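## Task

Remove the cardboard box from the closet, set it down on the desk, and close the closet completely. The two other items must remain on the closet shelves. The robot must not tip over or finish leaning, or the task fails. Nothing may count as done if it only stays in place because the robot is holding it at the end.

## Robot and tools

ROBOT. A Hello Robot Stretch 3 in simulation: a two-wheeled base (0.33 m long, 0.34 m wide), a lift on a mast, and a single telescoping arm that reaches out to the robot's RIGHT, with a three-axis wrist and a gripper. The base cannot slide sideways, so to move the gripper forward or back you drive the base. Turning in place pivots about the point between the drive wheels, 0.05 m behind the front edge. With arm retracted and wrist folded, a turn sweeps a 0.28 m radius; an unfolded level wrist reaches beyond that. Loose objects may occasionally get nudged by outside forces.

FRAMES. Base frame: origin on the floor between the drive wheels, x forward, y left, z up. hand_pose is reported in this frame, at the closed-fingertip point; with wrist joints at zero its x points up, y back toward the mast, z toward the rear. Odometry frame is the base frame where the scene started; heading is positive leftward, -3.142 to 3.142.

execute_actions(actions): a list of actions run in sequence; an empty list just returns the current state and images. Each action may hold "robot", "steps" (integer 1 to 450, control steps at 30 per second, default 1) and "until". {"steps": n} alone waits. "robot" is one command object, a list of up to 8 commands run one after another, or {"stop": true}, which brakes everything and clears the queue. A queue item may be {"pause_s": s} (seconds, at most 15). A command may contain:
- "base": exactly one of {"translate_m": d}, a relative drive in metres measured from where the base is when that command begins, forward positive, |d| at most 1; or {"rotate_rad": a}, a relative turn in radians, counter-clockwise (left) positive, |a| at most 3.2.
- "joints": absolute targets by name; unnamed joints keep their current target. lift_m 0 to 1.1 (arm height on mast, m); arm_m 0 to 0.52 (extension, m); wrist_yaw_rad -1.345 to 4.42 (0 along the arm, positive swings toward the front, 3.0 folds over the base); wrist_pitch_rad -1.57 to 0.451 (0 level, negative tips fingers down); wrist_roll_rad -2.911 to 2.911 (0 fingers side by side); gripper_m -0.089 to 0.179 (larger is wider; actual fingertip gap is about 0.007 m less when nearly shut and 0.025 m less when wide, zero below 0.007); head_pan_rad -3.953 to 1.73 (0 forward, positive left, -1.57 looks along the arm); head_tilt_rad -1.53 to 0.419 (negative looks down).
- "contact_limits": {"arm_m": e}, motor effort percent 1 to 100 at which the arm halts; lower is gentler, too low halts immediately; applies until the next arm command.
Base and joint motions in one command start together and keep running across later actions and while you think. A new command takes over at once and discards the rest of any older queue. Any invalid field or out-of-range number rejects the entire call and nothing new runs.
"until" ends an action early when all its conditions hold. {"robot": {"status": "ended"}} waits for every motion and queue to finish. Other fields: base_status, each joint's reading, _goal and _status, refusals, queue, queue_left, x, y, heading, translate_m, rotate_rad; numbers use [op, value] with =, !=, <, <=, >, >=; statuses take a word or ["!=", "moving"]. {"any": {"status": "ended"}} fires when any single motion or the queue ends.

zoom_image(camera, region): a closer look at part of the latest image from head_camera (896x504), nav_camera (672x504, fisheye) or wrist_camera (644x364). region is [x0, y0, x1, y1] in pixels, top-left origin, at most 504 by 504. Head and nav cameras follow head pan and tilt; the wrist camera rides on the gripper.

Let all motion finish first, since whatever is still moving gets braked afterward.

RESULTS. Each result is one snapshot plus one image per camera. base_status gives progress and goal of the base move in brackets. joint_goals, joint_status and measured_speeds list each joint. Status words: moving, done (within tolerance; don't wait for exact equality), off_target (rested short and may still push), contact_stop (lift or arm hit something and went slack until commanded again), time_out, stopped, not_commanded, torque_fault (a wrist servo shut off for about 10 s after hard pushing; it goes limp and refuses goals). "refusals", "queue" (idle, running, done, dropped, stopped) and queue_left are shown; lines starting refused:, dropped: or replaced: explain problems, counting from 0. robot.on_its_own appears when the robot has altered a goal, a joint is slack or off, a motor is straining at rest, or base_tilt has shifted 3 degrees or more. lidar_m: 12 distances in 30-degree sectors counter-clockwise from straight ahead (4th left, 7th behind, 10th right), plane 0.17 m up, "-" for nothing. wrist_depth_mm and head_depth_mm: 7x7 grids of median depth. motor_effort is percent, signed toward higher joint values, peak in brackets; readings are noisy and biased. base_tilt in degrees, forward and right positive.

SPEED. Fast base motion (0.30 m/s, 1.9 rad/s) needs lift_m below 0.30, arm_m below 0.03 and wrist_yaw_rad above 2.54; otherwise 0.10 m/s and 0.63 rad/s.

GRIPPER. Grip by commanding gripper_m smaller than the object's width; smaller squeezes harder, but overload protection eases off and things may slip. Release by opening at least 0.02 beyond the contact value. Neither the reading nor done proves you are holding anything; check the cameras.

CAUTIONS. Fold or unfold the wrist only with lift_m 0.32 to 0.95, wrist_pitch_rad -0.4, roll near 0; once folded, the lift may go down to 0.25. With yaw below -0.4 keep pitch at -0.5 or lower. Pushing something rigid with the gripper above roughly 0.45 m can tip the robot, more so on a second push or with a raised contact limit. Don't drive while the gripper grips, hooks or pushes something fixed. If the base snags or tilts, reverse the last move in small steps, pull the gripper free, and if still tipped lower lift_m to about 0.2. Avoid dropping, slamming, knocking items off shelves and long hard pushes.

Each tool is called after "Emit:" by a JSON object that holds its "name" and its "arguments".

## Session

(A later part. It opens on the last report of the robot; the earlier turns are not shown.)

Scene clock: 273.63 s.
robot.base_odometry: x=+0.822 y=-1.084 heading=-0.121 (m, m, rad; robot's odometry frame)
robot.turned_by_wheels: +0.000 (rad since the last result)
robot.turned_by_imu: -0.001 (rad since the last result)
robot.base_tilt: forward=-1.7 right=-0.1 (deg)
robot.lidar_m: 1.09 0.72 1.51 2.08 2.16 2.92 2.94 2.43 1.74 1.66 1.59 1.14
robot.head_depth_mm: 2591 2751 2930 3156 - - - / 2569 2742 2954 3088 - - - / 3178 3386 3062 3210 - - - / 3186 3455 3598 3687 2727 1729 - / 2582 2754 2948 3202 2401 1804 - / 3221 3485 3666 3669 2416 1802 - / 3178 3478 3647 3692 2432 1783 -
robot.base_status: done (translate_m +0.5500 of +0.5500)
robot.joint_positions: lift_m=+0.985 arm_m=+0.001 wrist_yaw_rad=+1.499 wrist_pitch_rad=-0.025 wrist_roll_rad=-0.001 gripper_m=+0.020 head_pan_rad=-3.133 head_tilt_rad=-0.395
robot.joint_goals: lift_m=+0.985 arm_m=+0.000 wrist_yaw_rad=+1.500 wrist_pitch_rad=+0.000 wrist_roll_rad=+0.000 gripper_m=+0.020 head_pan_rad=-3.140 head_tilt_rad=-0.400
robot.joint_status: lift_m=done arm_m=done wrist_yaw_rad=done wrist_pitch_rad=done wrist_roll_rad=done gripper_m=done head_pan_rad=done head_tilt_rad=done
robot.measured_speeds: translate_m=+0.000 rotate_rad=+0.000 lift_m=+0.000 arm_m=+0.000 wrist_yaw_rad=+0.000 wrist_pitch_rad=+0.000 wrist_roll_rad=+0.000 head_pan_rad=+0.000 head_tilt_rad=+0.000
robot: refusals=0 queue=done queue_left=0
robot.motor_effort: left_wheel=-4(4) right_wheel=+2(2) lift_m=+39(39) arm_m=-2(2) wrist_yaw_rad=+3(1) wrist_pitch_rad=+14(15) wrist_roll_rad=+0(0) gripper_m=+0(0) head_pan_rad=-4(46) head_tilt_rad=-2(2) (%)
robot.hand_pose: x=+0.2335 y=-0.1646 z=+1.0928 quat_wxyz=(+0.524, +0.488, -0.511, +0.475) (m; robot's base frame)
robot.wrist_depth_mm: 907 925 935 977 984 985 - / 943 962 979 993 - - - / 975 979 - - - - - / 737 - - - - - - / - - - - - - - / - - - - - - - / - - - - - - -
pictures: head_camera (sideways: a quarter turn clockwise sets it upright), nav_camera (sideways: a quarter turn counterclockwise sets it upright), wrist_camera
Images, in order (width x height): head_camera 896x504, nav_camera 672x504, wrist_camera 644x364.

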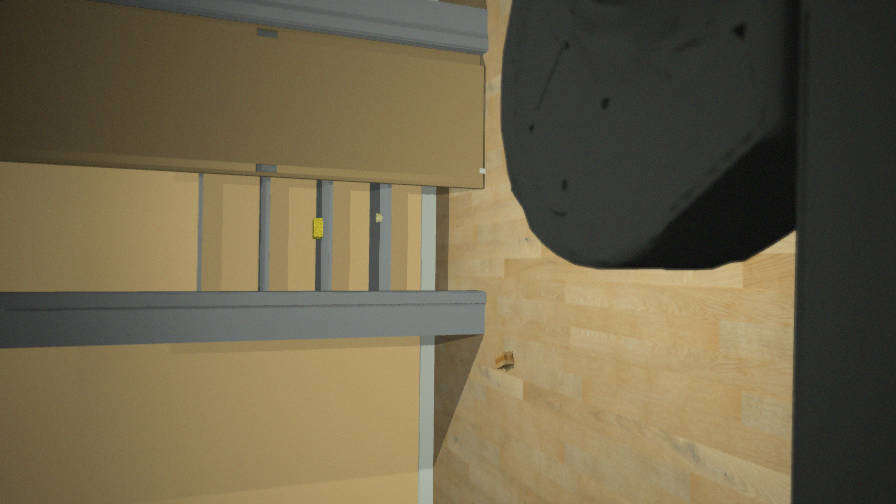

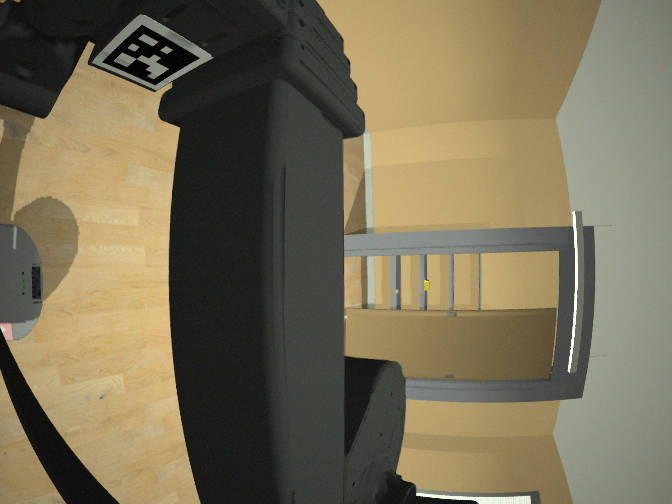

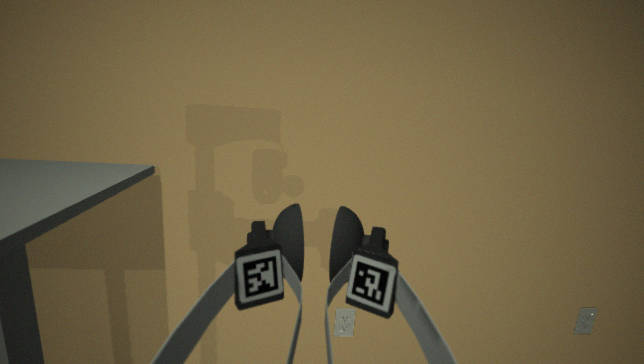

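Emit:
{"name": "execute_actions", "arguments": {"actions": [{"robot":[{"joints":{"lift_m":0.9,"wrist_pitch_rad":-0.4}},{"joints":{"wrist_yaw_rad":3.0}},{"joints":{"lift_m":0.28,"head_pan_rad":-1.57,"head_tilt_rad":-1.0}},{"base":{"translate_m":-1.0}},{"base":{"translate_m":-1.0}},{"base":{"translate_m":-0.5}}],"steps":450,"until":{"robot":{"status":"ended"}}},{"steps":450,"until":{"robot":{"status":"ended"}}}]}}

Scene clock: 297.37 s.
robot.base_odometry: x=-1.660 y=-0.782 heading=-0.121 (m, m, rad; robot's odometry frame)
robot.turned_by_wheels: +0.000 (rad since the last result)
robot.turned_by_imu: -0.023 (rad since the last result)
robot.base_tilt: forward=-1.7 right=+0.0 (deg)
robot.lidar_m: 3.61 2.98 2.13 2.03 0.70 0.57 1.19 0.48 1.62 1.75 1.80 2.39
robot.head_depth_mm: 1634 1940 1845 1576 1380 1202 1110 / 1641 1947 1831 1583 1383 1226 1124 / 1617 1919 1822 1578 1382 1228 - / 1612 1918 1816 1572 1378 1226 - / 1626 1914 1817 1561 1378 1219 1110 / 1616 1903 1835 1577 1377 1222 1106 / 1594 1880 1818 1573 1366 1224 1109
robot.base_status: done (translate_m -0.5000 of -0.5000)
robot.joint_positions: lift_m=+0.280 arm_m=+0.001 wrist_yaw_rad=+2.999 wrist_pitch_rad=-0.418 wrist_roll_rad=-0.001 gripper_m=+0.020 head_pan_rad=-1.576 head_tilt_rad=-0.987
robot.joint_goals: lift_m=+0.280 arm_m=+0.000 wrist_yaw_rad=+3.000 wrist_pitch_rad=-0.400 wrist_roll_rad=+0.000 gripper_m=+0.020 head_pan_rad=-1.570 head_tilt_rad=-1.000
robot.joint_status: lift_m=done arm_m=done wrist_yaw_rad=done wrist_pitch_rad=done wrist_roll_rad=done gripper_m=done head_pan_rad=done head_tilt_rad=done
robot.measured_speeds: translate_m=+0.000 rotate_rad=+0.000 lift_m=+0.000 arm_m=+0.000 wrist_yaw_rad=+0.000 wrist_pitch_rad=+0.000 wrist_roll_rad=+0.000 head_pan_rad=+0.000 head_tilt_rad=+0.000
robot: refusals=0 queue=done queue_left=0
robot.motor_effort: left_wheel=-1(15) right_wheel=+1(3) lift_m=+16(41) arm_m=-2(2) wrist_yaw_rad=+1(2) wrist_pitch_rad=+10(14) wrist_roll_rad=+0(0) gripper_m=-1(0) head_pan_rad=+3(46) head_tilt_rad=-7(45) (%)
robot.hand_pose: x=+0.0107 y=+0.0761 z=+0.2933 quat_wxyz=(+0.196, +0.700, +0.097, +0.680) (m; robot's base frame)
robot.wrist_depth_mm: 733 - - - - - - / 746 - - - - - - / 729 858 909 925 932 978 - / 657 675 701 720 731 755 777 / 552 561 599 599 607 614 625 / 481 502 - - 508 517 522 / - - - - 435 448 449
pictures: head_camera (sideways: a quarter turn clockwise sets it upright), nav_camera (sideways: a quarter turn counterclockwise sets it upright), wrist_camera
Images, in order (width x height): head_camera 896x504, nav_camera 672x504, wrist_camera 644x364.

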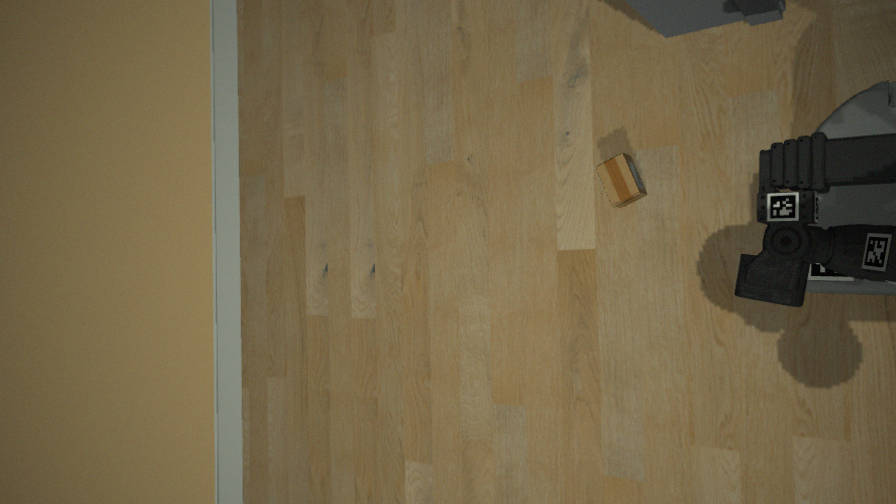

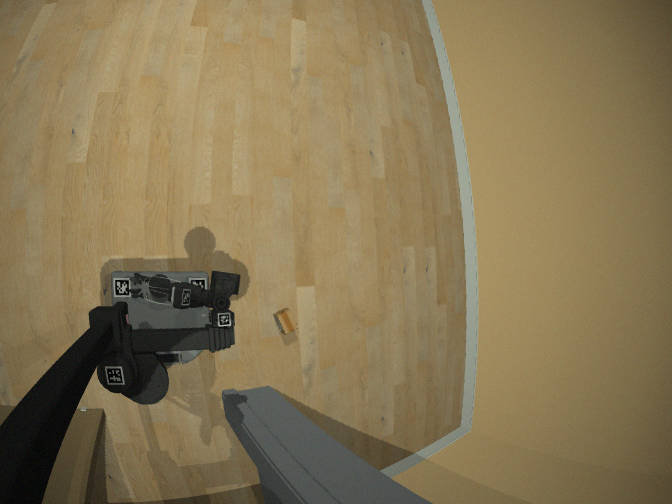

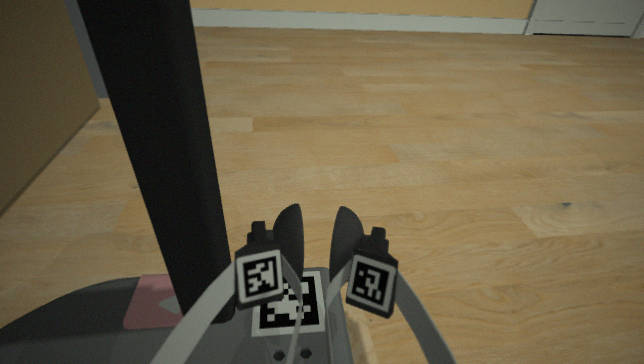

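Emit:
{"name": "execute_actions", "arguments": {"actions": [{"robot":[{"joints":{"lift_m":0.45},"base":{"translate_m":-0.11}},{"joints":{"wrist_yaw_rad":0}},{"joints":{"wrist_pitch_rad":-1.5,"gripper_m":0.15,"arm_m":0.25,"wrist_roll_rad":1.2}}],"steps":450,"until":{"robot":{"status":"ended"}}}]}}

Scene clock: 305.70 s.
robot.base_odometry: x=-1.769 y=-0.768 heading=-0.121 (m, m, rad; robot's odometry frame)
robot.turned_by_wheels: +0.000 (rad since the last result)
robot.turned_by_imu: -0.003 (rad since the last result)
robot.base_tilt: forward=-1.6 right=+0.0 (deg)
robot.lidar_m: 3.27 2.97 2.13 2.02 0.53 0.48 1.08 0.39 0.47 1.76 1.80 2.40
robot.head_depth_mm: 1638 1935 1833 1588 1364 959 1107 / 1644 1945 1834 1584 1384 1223 1127 / 1632 1927 1841 1616 1340 1233 - / 1626 1915 1841 1581 1351 1230 1149 / 1601 1894 1823 1556 1371 1230 1107 / 1605 1912 1820 1556 1371 1225 1105 / 1603 1887 1827 1558 1367 1229 1108
robot.base_status: done (translate_m -0.1100 of -0.1100)
robot.joint_positions: lift_m=+0.450 arm_m=+0.250 wrist_yaw_rad=+0.000 wrist_pitch_rad=-1.494 wrist_roll_rad=+1.197 gripper_m=+0.150 head_pan_rad=-1.576 head_tilt_rad=-0.988
robot.joint_goals: lift_m=+0.450 arm_m=+0.250 wrist_yaw_rad=+0.000 wrist_pitch_rad=-1.500 wrist_roll_rad=+1.200 gripper_m=+0.150 head_pan_rad=-1.570 head_tilt_rad=-1.000
robot.joint_status: lift_m=done arm_m=done wrist_yaw_rad=done wrist_pitch_rad=done wrist_roll_rad=done gripper_m=done head_pan_rad=done head_tilt_rad=done
robot.measured_speeds: translate_m=+0.000 rotate_rad=+0.000 lift_m=+0.000 arm_m=+0.000 wrist_yaw_rad=+0.000 wrist_pitch_rad=+0.000 wrist_roll_rad=+0.000 head_pan_rad=+0.000 head_tilt_rad=+0.000
robot: refusals=0 queue=done queue_left=0
robot.motor_effort: left_wheel=-1(12) right_wheel=+1(3) lift_m=+39(41) arm_m=+4(3) wrist_yaw_rad=+0(2) wrist_pitch_rad=-3(11) wrist_roll_rad=+1(2) gripper_m=+0(85) head_pan_rad=+3(3) head_tilt_rad=-7(7) (%)
robot.hand_pose: x=-0.0216 y=-0.3900 z=+0.3309 quat_wxyz=(+0.137, +0.126, -0.721, -0.668) (m; robot's base frame)
robot.wrist_depth_mm: 491 481 474 467 459 448 444 / 500 496 481 477 471 463 453 / 517 507 497 487 481 472 - / 537 525 515 505 496 487 - / 550 541 531 515 507 - - / 568 557 541 530 519 - - / 580 577 562 549 535 531 -
pictures: head_camera (sideways: a quarter turn clockwise sets it upright), nav_camera (sideways: a quarter turn counterclockwise sets it upright), wrist_camera
Images, in order (width x height): head_camera 896x504, nav_camera 672x504, wrist_camera 644x364.

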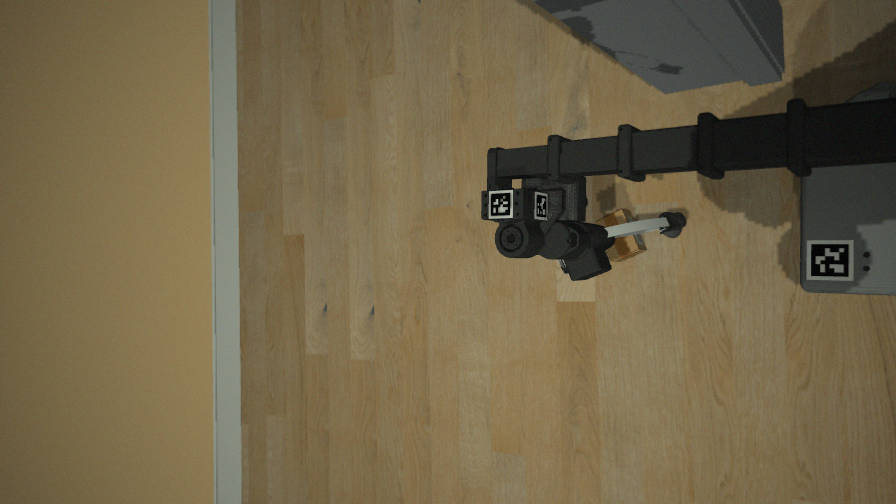

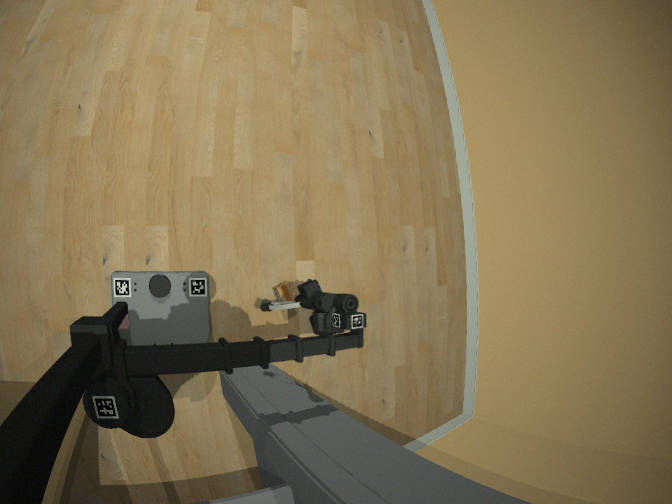

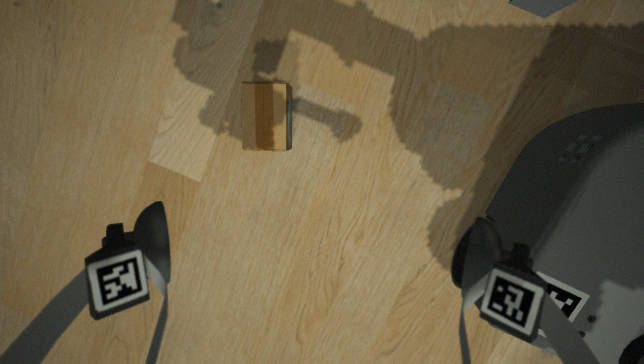

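Emit:
{"name": "execute_actions", "arguments": {"actions": [{"robot":{"joints":{"lift_m":0.26,"arm_m":0.335},"base":{"translate_m":0.03}},"steps":450,"until":{"robot":{"status":"ended"}}}]}}

Scene clock: 309.13 s.
robot.base_odometry: x=-1.739 y=-0.772 heading=-0.121 (m, m, rad; robot's odometry frame)
robot.turned_by_wheels: +0.000 (rad since the last result)
robot.turned_by_imu: -0.001 (rad since the last result)
robot.base_tilt: forward=-1.6 right=+0.0 (deg)
robot.lidar_m: 3.22 2.98 2.12 2.03 0.58 0.50 1.12 0.41 0.51 1.75 1.80 2.39
robot.head_depth_mm: 1642 1951 1832 1581 1387 1043 1101 / 1647 1947 1867 1572 1381 1234 1126 / 1651 1920 1843 1572 1368 1229 - / 1624 1915 1823 1570 1349 1226 1147 / 1611 1916 1810 1572 1377 1229 1112 / 1607 1902 1829 1575 1377 1217 1109 / 1603 1906 1823 1576 1368 1229 1100
robot.base_status: done (translate_m +0.0300 of +0.0300)
robot.joint_positions: lift_m=+0.260 arm_m=+0.335 wrist_yaw_rad=+0.000 wrist_pitch_rad=-1.495 wrist_roll_rad=+1.197 gripper_m=+0.150 head_pan_rad=-1.576 head_tilt_rad=-0.988
robot.joint_goals: lift_m=+0.260 arm_m=+0.335 wrist_yaw_rad=+0.000 wrist_pitch_rad=-1.500 wrist_roll_rad=+1.200 gripper_m=+0.150 head_pan_rad=-1.570 head_tilt_rad=-1.000
robot.joint_status: lift_m=done arm_m=done wrist_yaw_rad=done wrist_pitch_rad=done wrist_roll_rad=done gripper_m=done head_pan_rad=done head_tilt_rad=done
robot.measured_speeds: translate_m=+0.000 rotate_rad=+0.000 lift_m=+0.000 arm_m=+0.000 wrist_yaw_rad=+0.000 wrist_pitch_rad=+0.000 wrist_roll_rad=+0.000 head_pan_rad=+0.000 head_tilt_rad=+0.000
robot: refusals=0 queue=done queue_left=0
robot.motor_effort: left_wheel=-1(4) right_wheel=+1(4) lift_m=+16(39) arm_m=+4(0) wrist_yaw_rad=-1(1) wrist_pitch_rad=-3(3) wrist_roll_rad=+1(1) gripper_m=+0(0) head_pan_rad=+4(4) head_tilt_rad=-6(7) (%)
robot.hand_pose: x=-0.0216 y=-0.4747 z=+0.1419 quat_wxyz=(+0.137, +0.126, -0.720, -0.668) (m; robot's base frame)
robot.wrist_depth_mm: 298 293 286 283 279 274 269 / 306 302 296 242 285 280 274 / 315 310 303 247 291 288 282 / 322 318 311 303 299 296 287 / 332 325 323 315 309 301 297 / 345 336 331 324 318 - 304 / 355 348 341 332 324 321 311
pictures: head_camera (sideways: a quarter turn clockwise sets it upright), nav_camera (sideways: a quarter turn counterclockwise sets it upright), wrist_camera
Images, in order (width x height): head_camera 896x504, nav_camera 672x504, wrist_camera 644x364.

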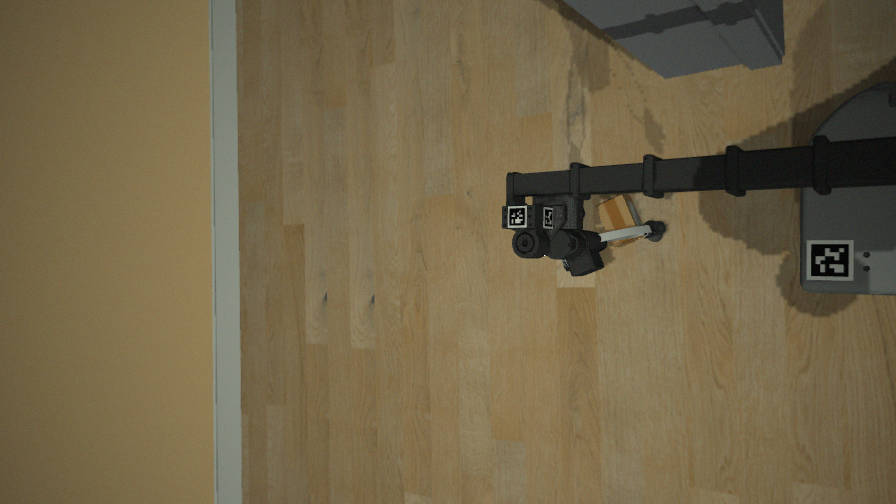

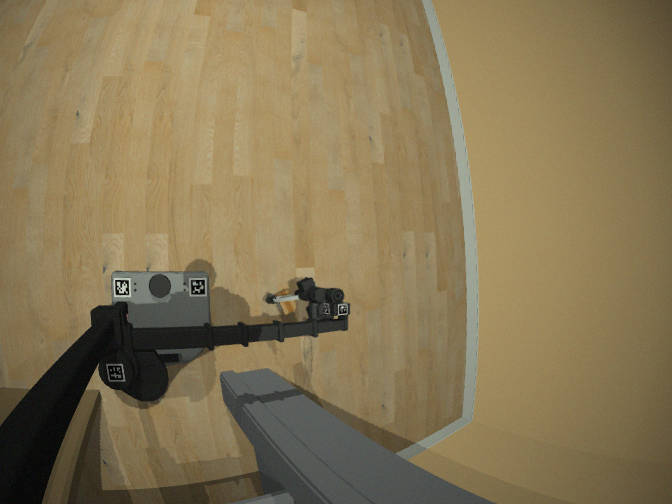

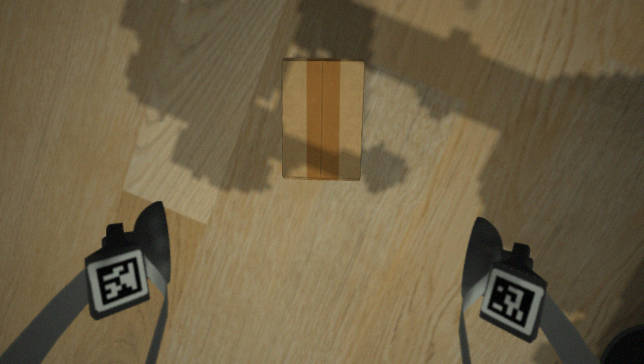

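Emit:
{"name": "execute_actions", "arguments": {"actions": [{"robot":[{"joints":{"arm_m":0.355},"base":{"translate_m":-0.06}},{"joints":{"lift_m":0.19}}],"steps":450,"until":{"robot":{"status":"ended"}}}]}}

Scene clock: 313.20 s.
robot.base_odometry: x=-1.799 y=-0.765 heading=-0.121 (m, m, rad; robot's odometry frame)
robot.turned_by_wheels: +0.000 (rad since the last result)
robot.turned_by_imu: -0.001 (rad since the last result)
robot.base_tilt: forward=-1.6 right=-0.1 (deg)
robot.lidar_m: 3.30 2.97 2.13 2.02 0.49 0.45 1.05 0.36 0.43 1.76 1.80 2.39
robot.head_depth_mm: 1645 1955 1839 1581 867 870 1099 / 1641 1927 1832 1581 1388 1194 1130 / 1636 1910 1826 1576 1360 1238 - / 1618 1908 1823 1567 1356 1231 1154 / 1620 1921 1830 1567 1375 1222 1103 / 1619 1892 1829 1559 1370 1221 1106 / 1606 1878 1828 1567 1369 1224 1093
robot.base_status: done (translate_m -0.0600 of -0.0600)
robot.joint_positions: lift_m=+0.190 arm_m=+0.355 wrist_yaw_rad=+0.000 wrist_pitch_rad=-1.495 wrist_roll_rad=+1.197 gripper_m=+0.150 head_pan_rad=-1.576 head_tilt_rad=-0.988
robot.joint_goals: lift_m=+0.190 arm_m=+0.355 wrist_yaw_rad=+0.000 wrist_pitch_rad=-1.500 wrist_roll_rad=+1.200 gripper_m=+0.150 head_pan_rad=-1.570 head_tilt_rad=-1.000
robot.joint_status: lift_m=done arm_m=done wrist_yaw_rad=done wrist_pitch_rad=done wrist_roll_rad=done gripper_m=done head_pan_rad=done head_tilt_rad=done
robot.measured_speeds: translate_m=+0.000 rotate_rad=+0.000 lift_m=+0.000 arm_m=+0.000 wrist_yaw_rad=+0.000 wrist_pitch_rad=+0.000 wrist_roll_rad=+0.000 head_pan_rad=+0.000 head_tilt_rad=+0.000
robot: refusals=0 queue=done queue_left=0
robot.motor_effort: left_wheel=-1(7) right_wheel=+1(3) lift_m=+16(16) arm_m=+4(8) wrist_yaw_rad=+0(1) wrist_pitch_rad=-3(3) wrist_roll_rad=+1(1) gripper_m=+0(0) head_pan_rad=+3(3) head_tilt_rad=-7(7) (%)
robot.hand_pose: x=-0.0216 y=-0.4947 z=+0.0719 quat_wxyz=(+0.137, +0.126, -0.720, -0.668) (m; robot's base frame)
robot.wrist_depth_mm: 228 222 220 216 211 208 204 / 233 230 225 221 217 213 210 / 240 235 230 225 222 219 215 / 246 241 237 182 230 225 219 / 254 248 244 187 234 229 227 / 261 255 251 192 241 - 233 / 270 264 259 254 248 243 239
pictures: head_camera (sideways: a quarter turn clockwise sets it upright), nav_camera (sideways: a quarter turn counterclockwise sets it upright), wrist_camera
Images, in order (width x height): head_camera 896x504, nav_camera 672x504, wrist_camera 644x364.

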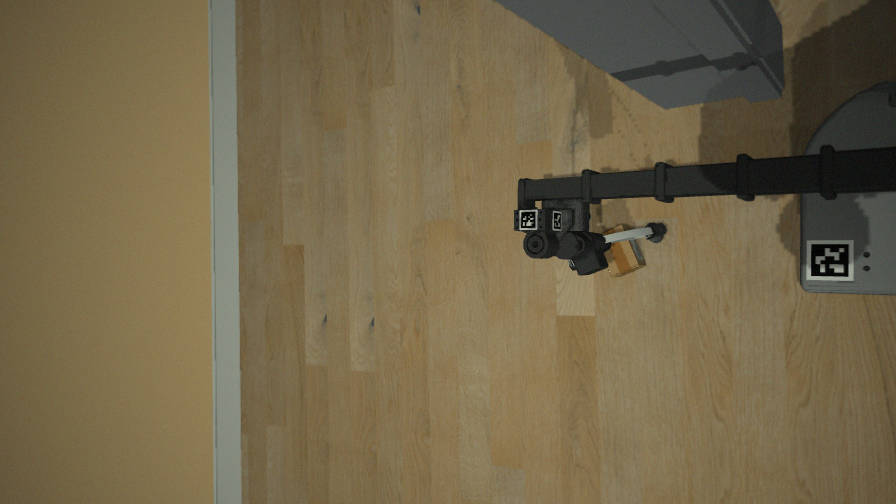

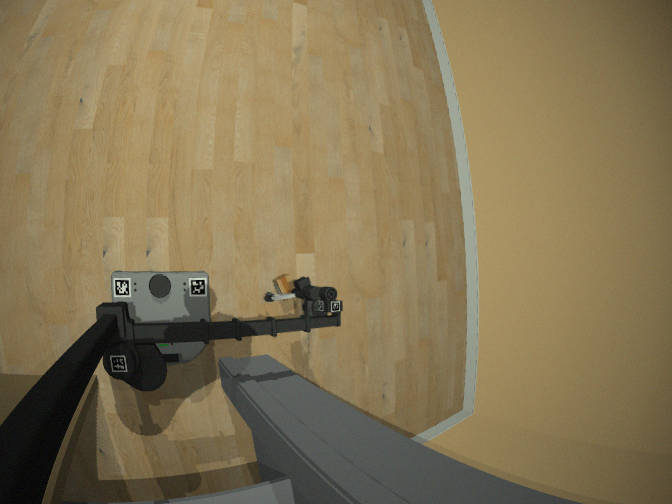

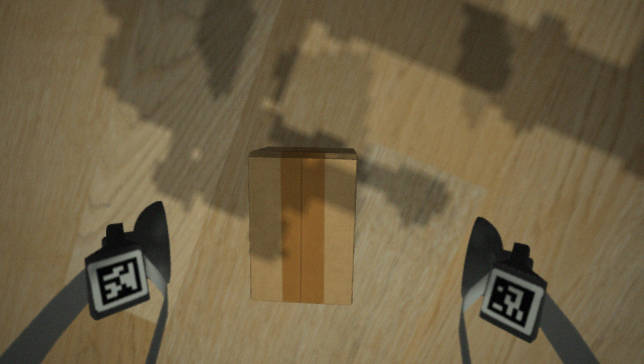

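Good. Lower and grasp.

Emit:
{"name": "execute_actions", "arguments": {"actions": [{"robot":[{"joints":{"lift_m":0.15,"arm_m":0.362}},{"joints":{"gripper_m":0.0}},{"pause_s":0.5},{"joints":{"lift_m":0.4}}],"steps":450,"until":{"robot":{"status":"ended"}}}]}}

Scene clock: 320.10 s.
robot.base_odometry: x=-1.799 y=-0.765 heading=-0.121 (m, m, rad; robot's odometry frame)
robot.turned_by_wheels: +0.000 (rad since the last result)
robot.turned_by_imu: -0.002 (rad since the last result)
robot.base_tilt: forward=-1.6 right=+0.0 (deg)
robot.lidar_m: 3.30 2.96 2.13 2.02 0.49 0.45 1.05 0.36 0.43 1.76 1.80 2.39
robot.head_depth_mm: 1664 1938 1830 1588 866 876 1104 / 1635 1956 1843 1585 1374 1178 1117 / 1645 1923 1840 1637 1371 1240 - / 1630 1922 1846 1615 1307 1229 1149 / 1624 1906 1823 1564 1373 1223 1102 / 1627 1903 1824 1564 1377 1219 1103 / 1607 1907 1800 1554 1376 1226 1098
robot.base_status: done (translate_m -0.0600 of -0.0600)
robot.joint_positions: lift_m=+0.399 arm_m=+0.362 wrist_yaw_rad=+0.000 wrist_pitch_rad=-1.495 wrist_roll_rad=+1.197 gripper_m=+0.016 head_pan_rad=-1.576 head_tilt_rad=-0.988
robot.joint_goals: lift_m=+0.400 arm_m=+0.362 wrist_yaw_rad=+0.000 wrist_pitch_rad=-1.500 wrist_roll_rad=+1.200 gripper_m=+0.015 head_pan_rad=-1.570 head_tilt_rad=-1.000
robot.joint_status: lift_m=done arm_m=done wrist_yaw_rad=done wrist_pitch_rad=done wrist_roll_rad=done gripper_m=done head_pan_rad=done head_tilt_rad=done
robot.measured_speeds: translate_m=+0.000 rotate_rad=+0.000 lift_m=+0.000 arm_m=+0.000 wrist_yaw_rad=+0.000 wrist_pitch_rad=+0.000 wrist_roll_rad=+0.000 head_pan_rad=+0.000 head_tilt_rad=+0.000
robot: refusals=0 queue=done queue_left=0
robot.on_its_own: gripper_m is held at +0.015, not at your +0.000, by its stall guard, which is not easing now
robot.motor_effort: left_wheel=-1(1) right_wheel=+1(1) lift_m=+40(41) arm_m=+4(3) wrist_yaw_rad=+0(1) wrist_pitch_rad=-3(3) wrist_roll_rad=+1(1) gripper_m=-20(98) head_pan_rad=+4(4) head_tilt_rad=-7(7) (%)
robot.hand_pose: x=-0.0216 y=-0.5017 z=+0.2808 quat_wxyz=(+0.137, +0.126, -0.720, -0.668) (m; robot's base frame)
robot.wrist_depth_mm: 442 431 425 416 412 402 366 / 454 443 435 427 420 411 406 / 460 457 448 436 434 424 419 / 477 467 458 136 440 431 426 / 490 480 142 138 450 445 433 / 503 497 146 143 - 460 - / 524 515 498 146 482 470 -
pictures: head_camera (sideways: a quarter turn clockwise sets it upright), nav_camera (sideways: a quarter turn counterclockwise sets it upright), wrist_camera
Images, in order (width x height): head_camera 896x504, nav_camera 672x504, wrist_camera 644x364.

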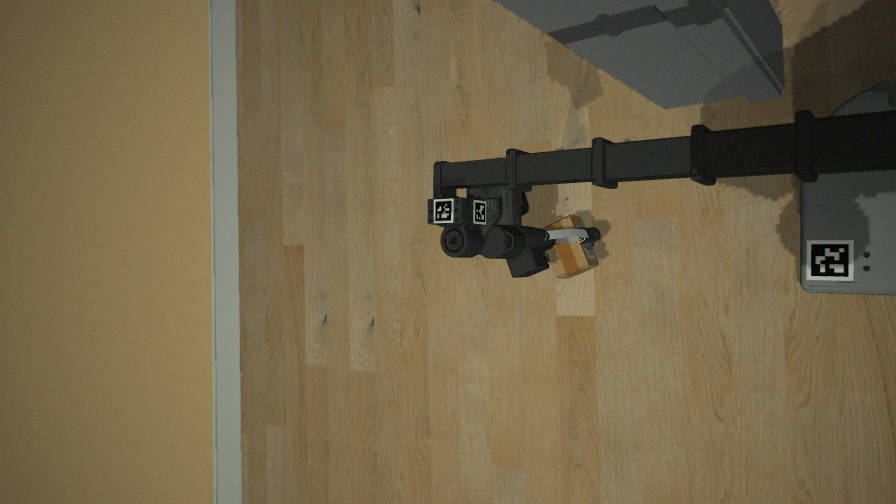

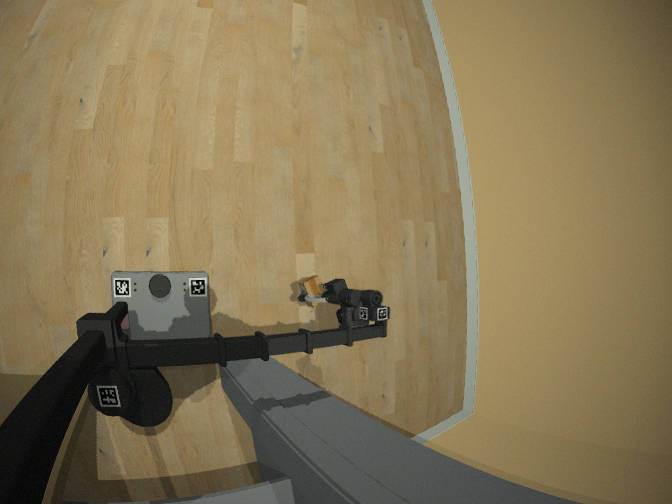

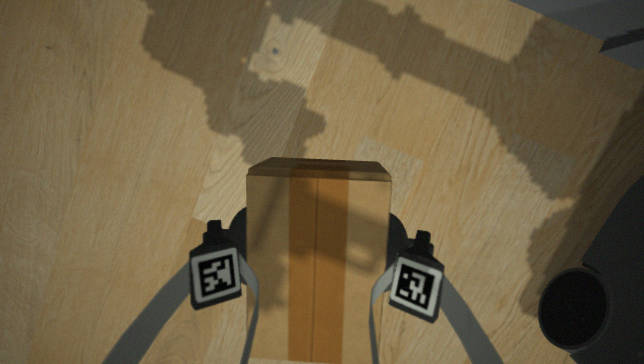

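Emit:
{"name": "execute_actions", "arguments": {"actions": [{"robot":[{"base":{"translate_m":1.0},"joints":{"lift_m":1.02,"arm_m":0.1,"head_tilt_rad":-0.7}},{"base":{"translate_m":1.0}},{"base":{"translate_m":0.7}},{"base":{"rotate_rad":1.59}},{"base":{"translate_m":0.6}}],"steps":450,"until":{"robot":{"status":"ended"}}},{"steps":450,"until":{"robot":{"status":"ended"}}},{"steps":450,"until":{"robot":{"status":"ended"}}}]}}

Scene clock: 361.50 s.
robot.base_odometry: x=+0.943 y=-0.494 heading=+1.468 (m, m, rad; robot's odometry frame)
robot.turned_by_wheels: +1.589 (rad since the last result)
robot.turned_by_imu: +0.760 (rad since the last result)
robot.base_tilt: forward=-1.8 right=-0.1 (deg)
robot.lidar_m: 1.05 1.25 1.65 1.86 3.10 3.14 2.53 2.11 2.09 1.12 0.47 0.93
robot.head_depth_mm: 1760 - - - 1579 1393 1208 / 1502 - - - 1584 1398 1196 / 1325 1462 - - - 383 1175 / 1185 1312 1485 1663 - 361 1134 / 1063 1188 1342 1508 435 364 319 / 971 1065 1185 1331 434 363 312 / 890 976 1073 1153 435 363 311
robot.base_status: done (translate_m +0.5999 of +0.6000)
robot.joint_positions: lift_m=+1.020 arm_m=+0.101 wrist_yaw_rad=-0.006 wrist_pitch_rad=-1.429 wrist_roll_rad=+1.211 gripper_m=+0.022 head_pan_rad=-1.576 head_tilt_rad=-0.704
robot.joint_goals: lift_m=+1.020 arm_m=+0.100 wrist_yaw_rad=+0.000 wrist_pitch_rad=-1.500 wrist_roll_rad=+1.200 gripper_m=+0.021 head_pan_rad=-1.570 head_tilt_rad=-0.700
robot.joint_status: lift_m=done arm_m=done wrist_yaw_rad=done wrist_pitch_rad=done wrist_roll_rad=done gripper_m=done head_pan_rad=done head_tilt_rad=done
robot.measured_speeds: translate_m=+0.000 rotate_rad=+0.000 lift_m=+0.000 arm_m=+0.000 wrist_yaw_rad=+0.000 wrist_pitch_rad=+0.000 wrist_roll_rad=+0.000 head_pan_rad=+0.000 head_tilt_rad=+0.000
robot: refusals=0 queue=done queue_left=0
robot.on_its_own: gripper_m is held at +0.021, not at your +0.000, by its stall guard, which is not easing now; right_wheel is at rest, and its effort (+23) is outside its rest range (-18 to +18); wrist_pitch_rad is at rest, and its effort (-42) is outside its rest range (-20 to +32)
robot.motor_effort: left_wheel=-9(13) right_wheel=+23(26) lift_m=+38(42) arm_m=-4(1) wrist_yaw_rad=+6(20) wrist_pitch_rad=-42(46) wrist_roll_rad=-4(15) gripper_m=-21(22) head_pan_rad=+4(3) head_tilt_rad=+2(30) (%)
robot.hand_pose: x=-0.0217 y=-0.2577 z=+0.9012 quat_wxyz=(+0.133, +0.115, -0.743, -0.645) (m; robot's base frame)
robot.wrist_depth_mm: - - - - - 979 939 / - - - - - - 973 / 999 - - - - - 986 / 947 - - 138 137 - - / 879 - 145 141 141 - - / 826 - 134 116 144 - - / 765 133 122 117 - - -
pictures: head_camera (sideways: a quarter turn clockwise sets it upright), nav_camera (sideways: a quarter turn counterclockwise sets it upright), wrist_camera
Images, in order (width x height): head_camera 896x504, nav_camera 672x504, wrist_camera 644x364.

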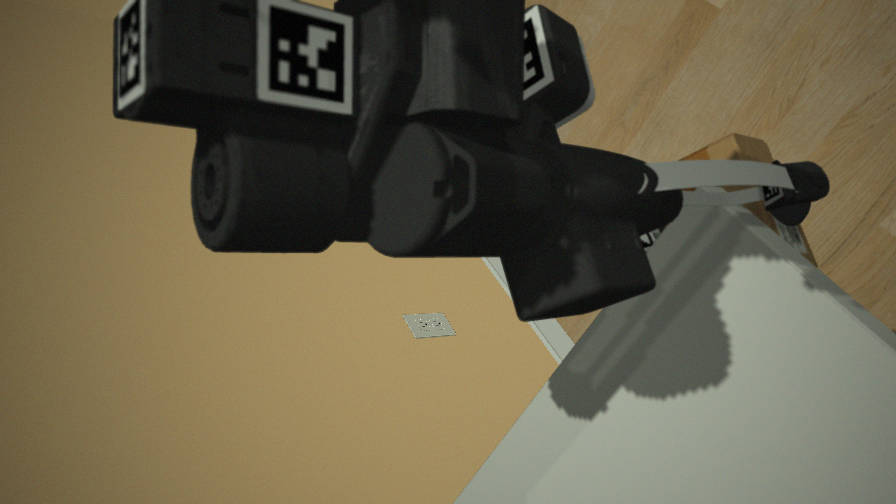

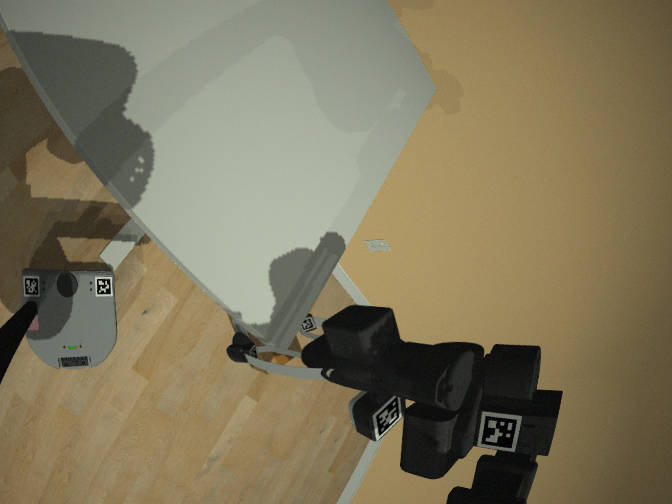

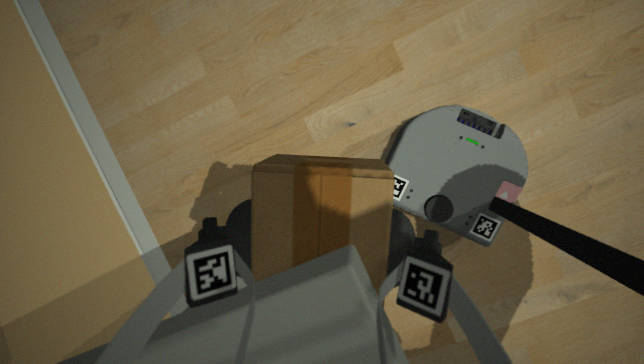

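Emit:
{"name": "execute_actions", "arguments": {"actions": [{"robot":[{"base":{"translate_m":-0.15}},{"joints":{"lift_m":1.1,"arm_m":0.0}},{"base":{"rotate_rad":0.8}}],"steps":450,"until":{"robot":{"status":"ended"}}}]}}

Scene clock: 368.43 s.
robot.base_odometry: x=+0.928 y=-0.643 heading=+2.269 (m, m, rad; robot's odometry frame)
robot.turned_by_wheels: +0.801 (rad since the last result)
robot.turned_by_imu: +0.795 (rad since the last result)
robot.base_tilt: forward=-1.6 right=+0.0 (deg)
robot.lidar_m: 1.75 1.80 2.40 3.03 2.99 2.11 2.00 1.56 1.10 0.58 1.07 1.38
robot.head_depth_mm: - - - - - 1347 1196 / - - - - - - - / - - - - - - - / 869 953 724 546 - - - / 865 945 722 544 462 - - / 861 943 718 543 447 381 1186 / 854 938 719 540 433 381 1186
robot.base_status: done (rotate_rad +0.7999 of +0.8000)
robot.joint_positions: lift_m=+1.099 arm_m=+0.001 wrist_yaw_rad=-0.001 wrist_pitch_rad=-1.494 wrist_roll_rad=+1.204 gripper_m=+0.021 head_pan_rad=-1.576 head_tilt_rad=-0.704
robot.joint_goals: lift_m=+1.100 arm_m=+0.000 wrist_yaw_rad=+0.000 wrist_pitch_rad=-1.500 wrist_roll_rad=+1.200 gripper_m=+0.021 head_pan_rad=-1.570 head_tilt_rad=-0.700
robot.joint_status: lift_m=done arm_m=done wrist_yaw_rad=done wrist_pitch_rad=done wrist_roll_rad=done gripper_m=done head_pan_rad=done head_tilt_rad=done
robot.measured_speeds: translate_m=+0.000 rotate_rad=+0.000 lift_m=+0.000 arm_m=+0.000 wrist_yaw_rad=+0.000 wrist_pitch_rad=+0.000 wrist_roll_rad=+0.000 head_pan_rad=+0.000 head_tilt_rad=+0.000
robot: refusals=0 queue=done queue_left=0
robot.on_its_own: gripper_m is held at +0.021, not at your +0.000, by its stall guard, which is not easing now
robot.motor_effort: left_wheel=-4(16) right_wheel=+2(25) lift_m=+40(42) arm_m=-3(2) wrist_yaw_rad=+2(6) wrist_pitch_rad=-3(42) wrist_roll_rad=-1(4) gripper_m=-18(20) head_pan_rad=+4(3) head_tilt_rad=+2(2) (%)
robot.hand_pose: x=-0.0216 y=-0.1416 z=+0.9808 quat_wxyz=(+0.134, +0.123, -0.721, -0.668) (m; robot's base frame)
robot.wrist_depth_mm: 187 184 - - - - - / 191 189 - - - - - / 197 194 - - - - - / 203 201 - 137 140 - - / 208 209 142 139 - - - / 215 218 147 143 - - - / 222 - - 147 - - -
pictures: head_camera (sideways: a quarter turn clockwise sets it upright), nav_camera (sideways: a quarter turn counterclockwise sets it upright), wrist_camera
Images, in order (width x height): head_camera 896x504, nav_camera 672x504, wrist_camera 644x364.

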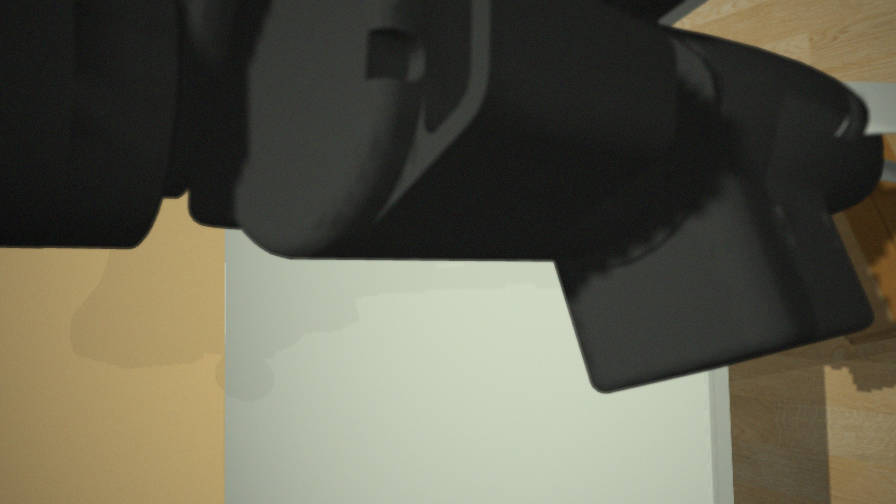

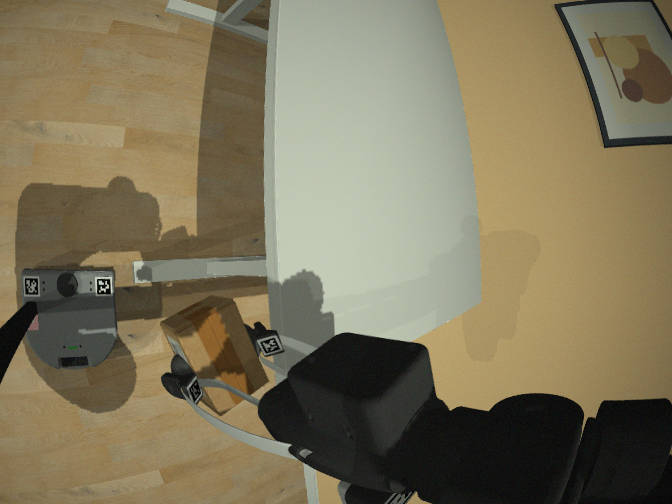

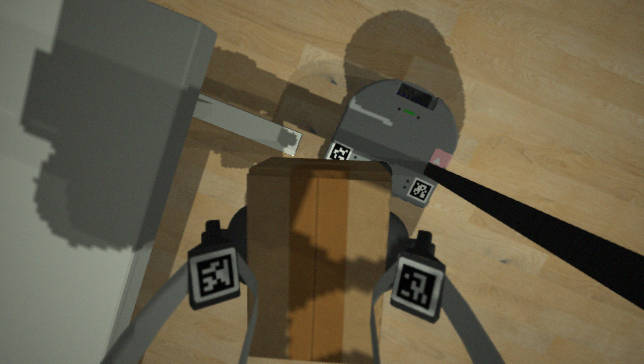

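Emit:
{"name": "execute_actions", "arguments": {"actions": [{"robot":[{"base":{"translate_m":0.25}},{"joints":{"wrist_pitch_rad":-0.9}},{"joints":{"arm_m":0.25}}],"steps":450,"until":{"robot":{"status":"ended"}}}]}}

Scene clock: 377.00 s.
robot.base_odometry: x=+0.767 y=-0.452 heading=+2.269 (m, m, rad; robot's odometry frame)
robot.turned_by_wheels: +0.000 (rad since the last result)
robot.turned_by_imu: -0.001 (rad since the last result)
robot.base_tilt: forward=-1.7 right=+0.0 (deg)
robot.lidar_m: 1.50 1.55 2.08 3.04 3.10 2.37 2.25 1.54 0.60 0.65 1.06 1.15
robot.head_depth_mm: 847 970 736 551 440 386 1206 / - - 730 548 440 385 1203 / - - 713 547 438 374 1170 / 847 - 525 543 436 373 1190 / 854 945 720 544 437 372 1193 / 851 937 719 542 435 372 1190 / 848 935 721 541 434 371 1183
robot.base_status: done (translate_m +0.2500 of +0.2500)
robot.joint_positions: lift_m=+1.099 arm_m=+0.250 wrist_yaw_rad=-0.001 wrist_pitch_rad=-0.917 wrist_roll_rad=+1.204 gripper_m=+0.021 head_pan_rad=-1.576 head_tilt_rad=-0.704
robot.joint_goals: lift_m=+1.100 arm_m=+0.250 wrist_yaw_rad=+0.000 wrist_pitch_rad=-0.900 wrist_roll_rad=+1.200 gripper_m=+0.021 head_pan_rad=-1.570 head_tilt_rad=-0.700
robot.joint_status: lift_m=done arm_m=done wrist_yaw_rad=done wrist_pitch_rad=done wrist_roll_rad=done gripper_m=done head_pan_rad=done head_tilt_rad=done
robot.measured_speeds: translate_m=+0.000 rotate_rad=+0.000 lift_m=+0.000 arm_m=+0.000 wrist_yaw_rad=+0.000 wrist_pitch_rad=+0.000 wrist_roll_rad=+0.000 head_pan_rad=+0.000 head_tilt_rad=+0.000
robot: refusals=0 queue=done queue_left=0
robot.on_its_own: gripper_m is held at +0.021, not at your +0.000, by its stall guard, which is not easing now
robot.motor_effort: left_wheel=-4(6) right_wheel=+2(5) lift_m=+40(40) arm_m=+4(1) wrist_yaw_rad=+1(0) wrist_pitch_rad=+10(12) wrist_roll_rad=-1(2) gripper_m=-19(18) head_pan_rad=+3(4) head_tilt_rad=+2(3) (%)
robot.hand_pose: x=-0.0217 y=-0.5311 z=+1.0200 quat_wxyz=(+0.164, +0.080, -0.881, -0.436) (m; robot's base frame)
robot.wrist_depth_mm: 447 432 328 263 220 189 165 / 467 418 321 259 217 186 163 / 490 408 312 253 213 183 161 / 504 395 305 137 202 181 159 / 510 386 143 139 195 180 158 / 515 389 147 143 - 177 156 / 491 367 287 148 200 172 154
pictures: head_camera (sideways: a quarter turn clockwise sets it upright), nav_camera (sideways: a quarter turn counterclockwise sets it upright), wrist_camera
Images, in order (width x height): head_camera 896x504, nav_camera 672x504, wrist_camera 644x364.

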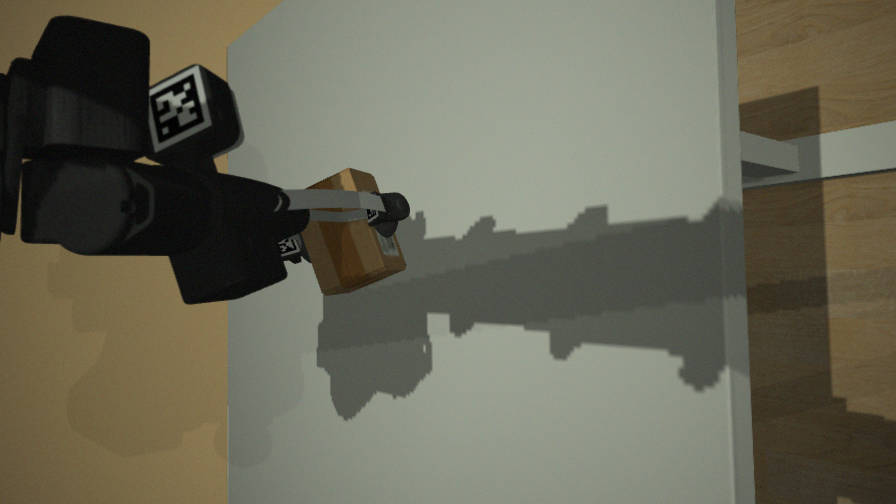

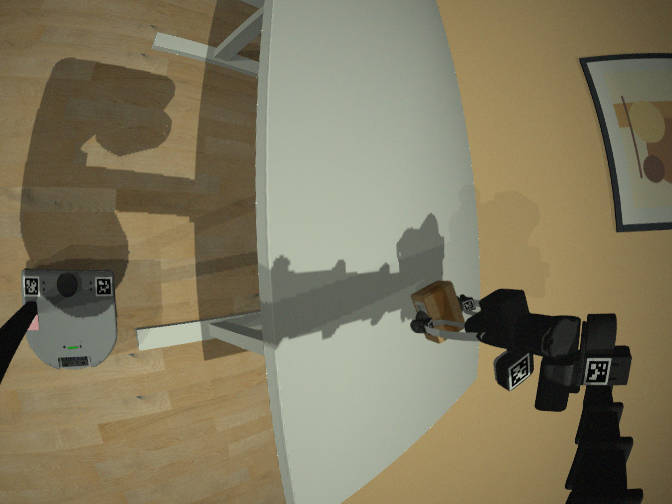

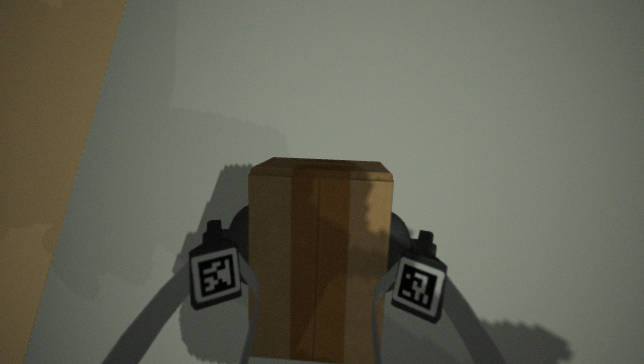

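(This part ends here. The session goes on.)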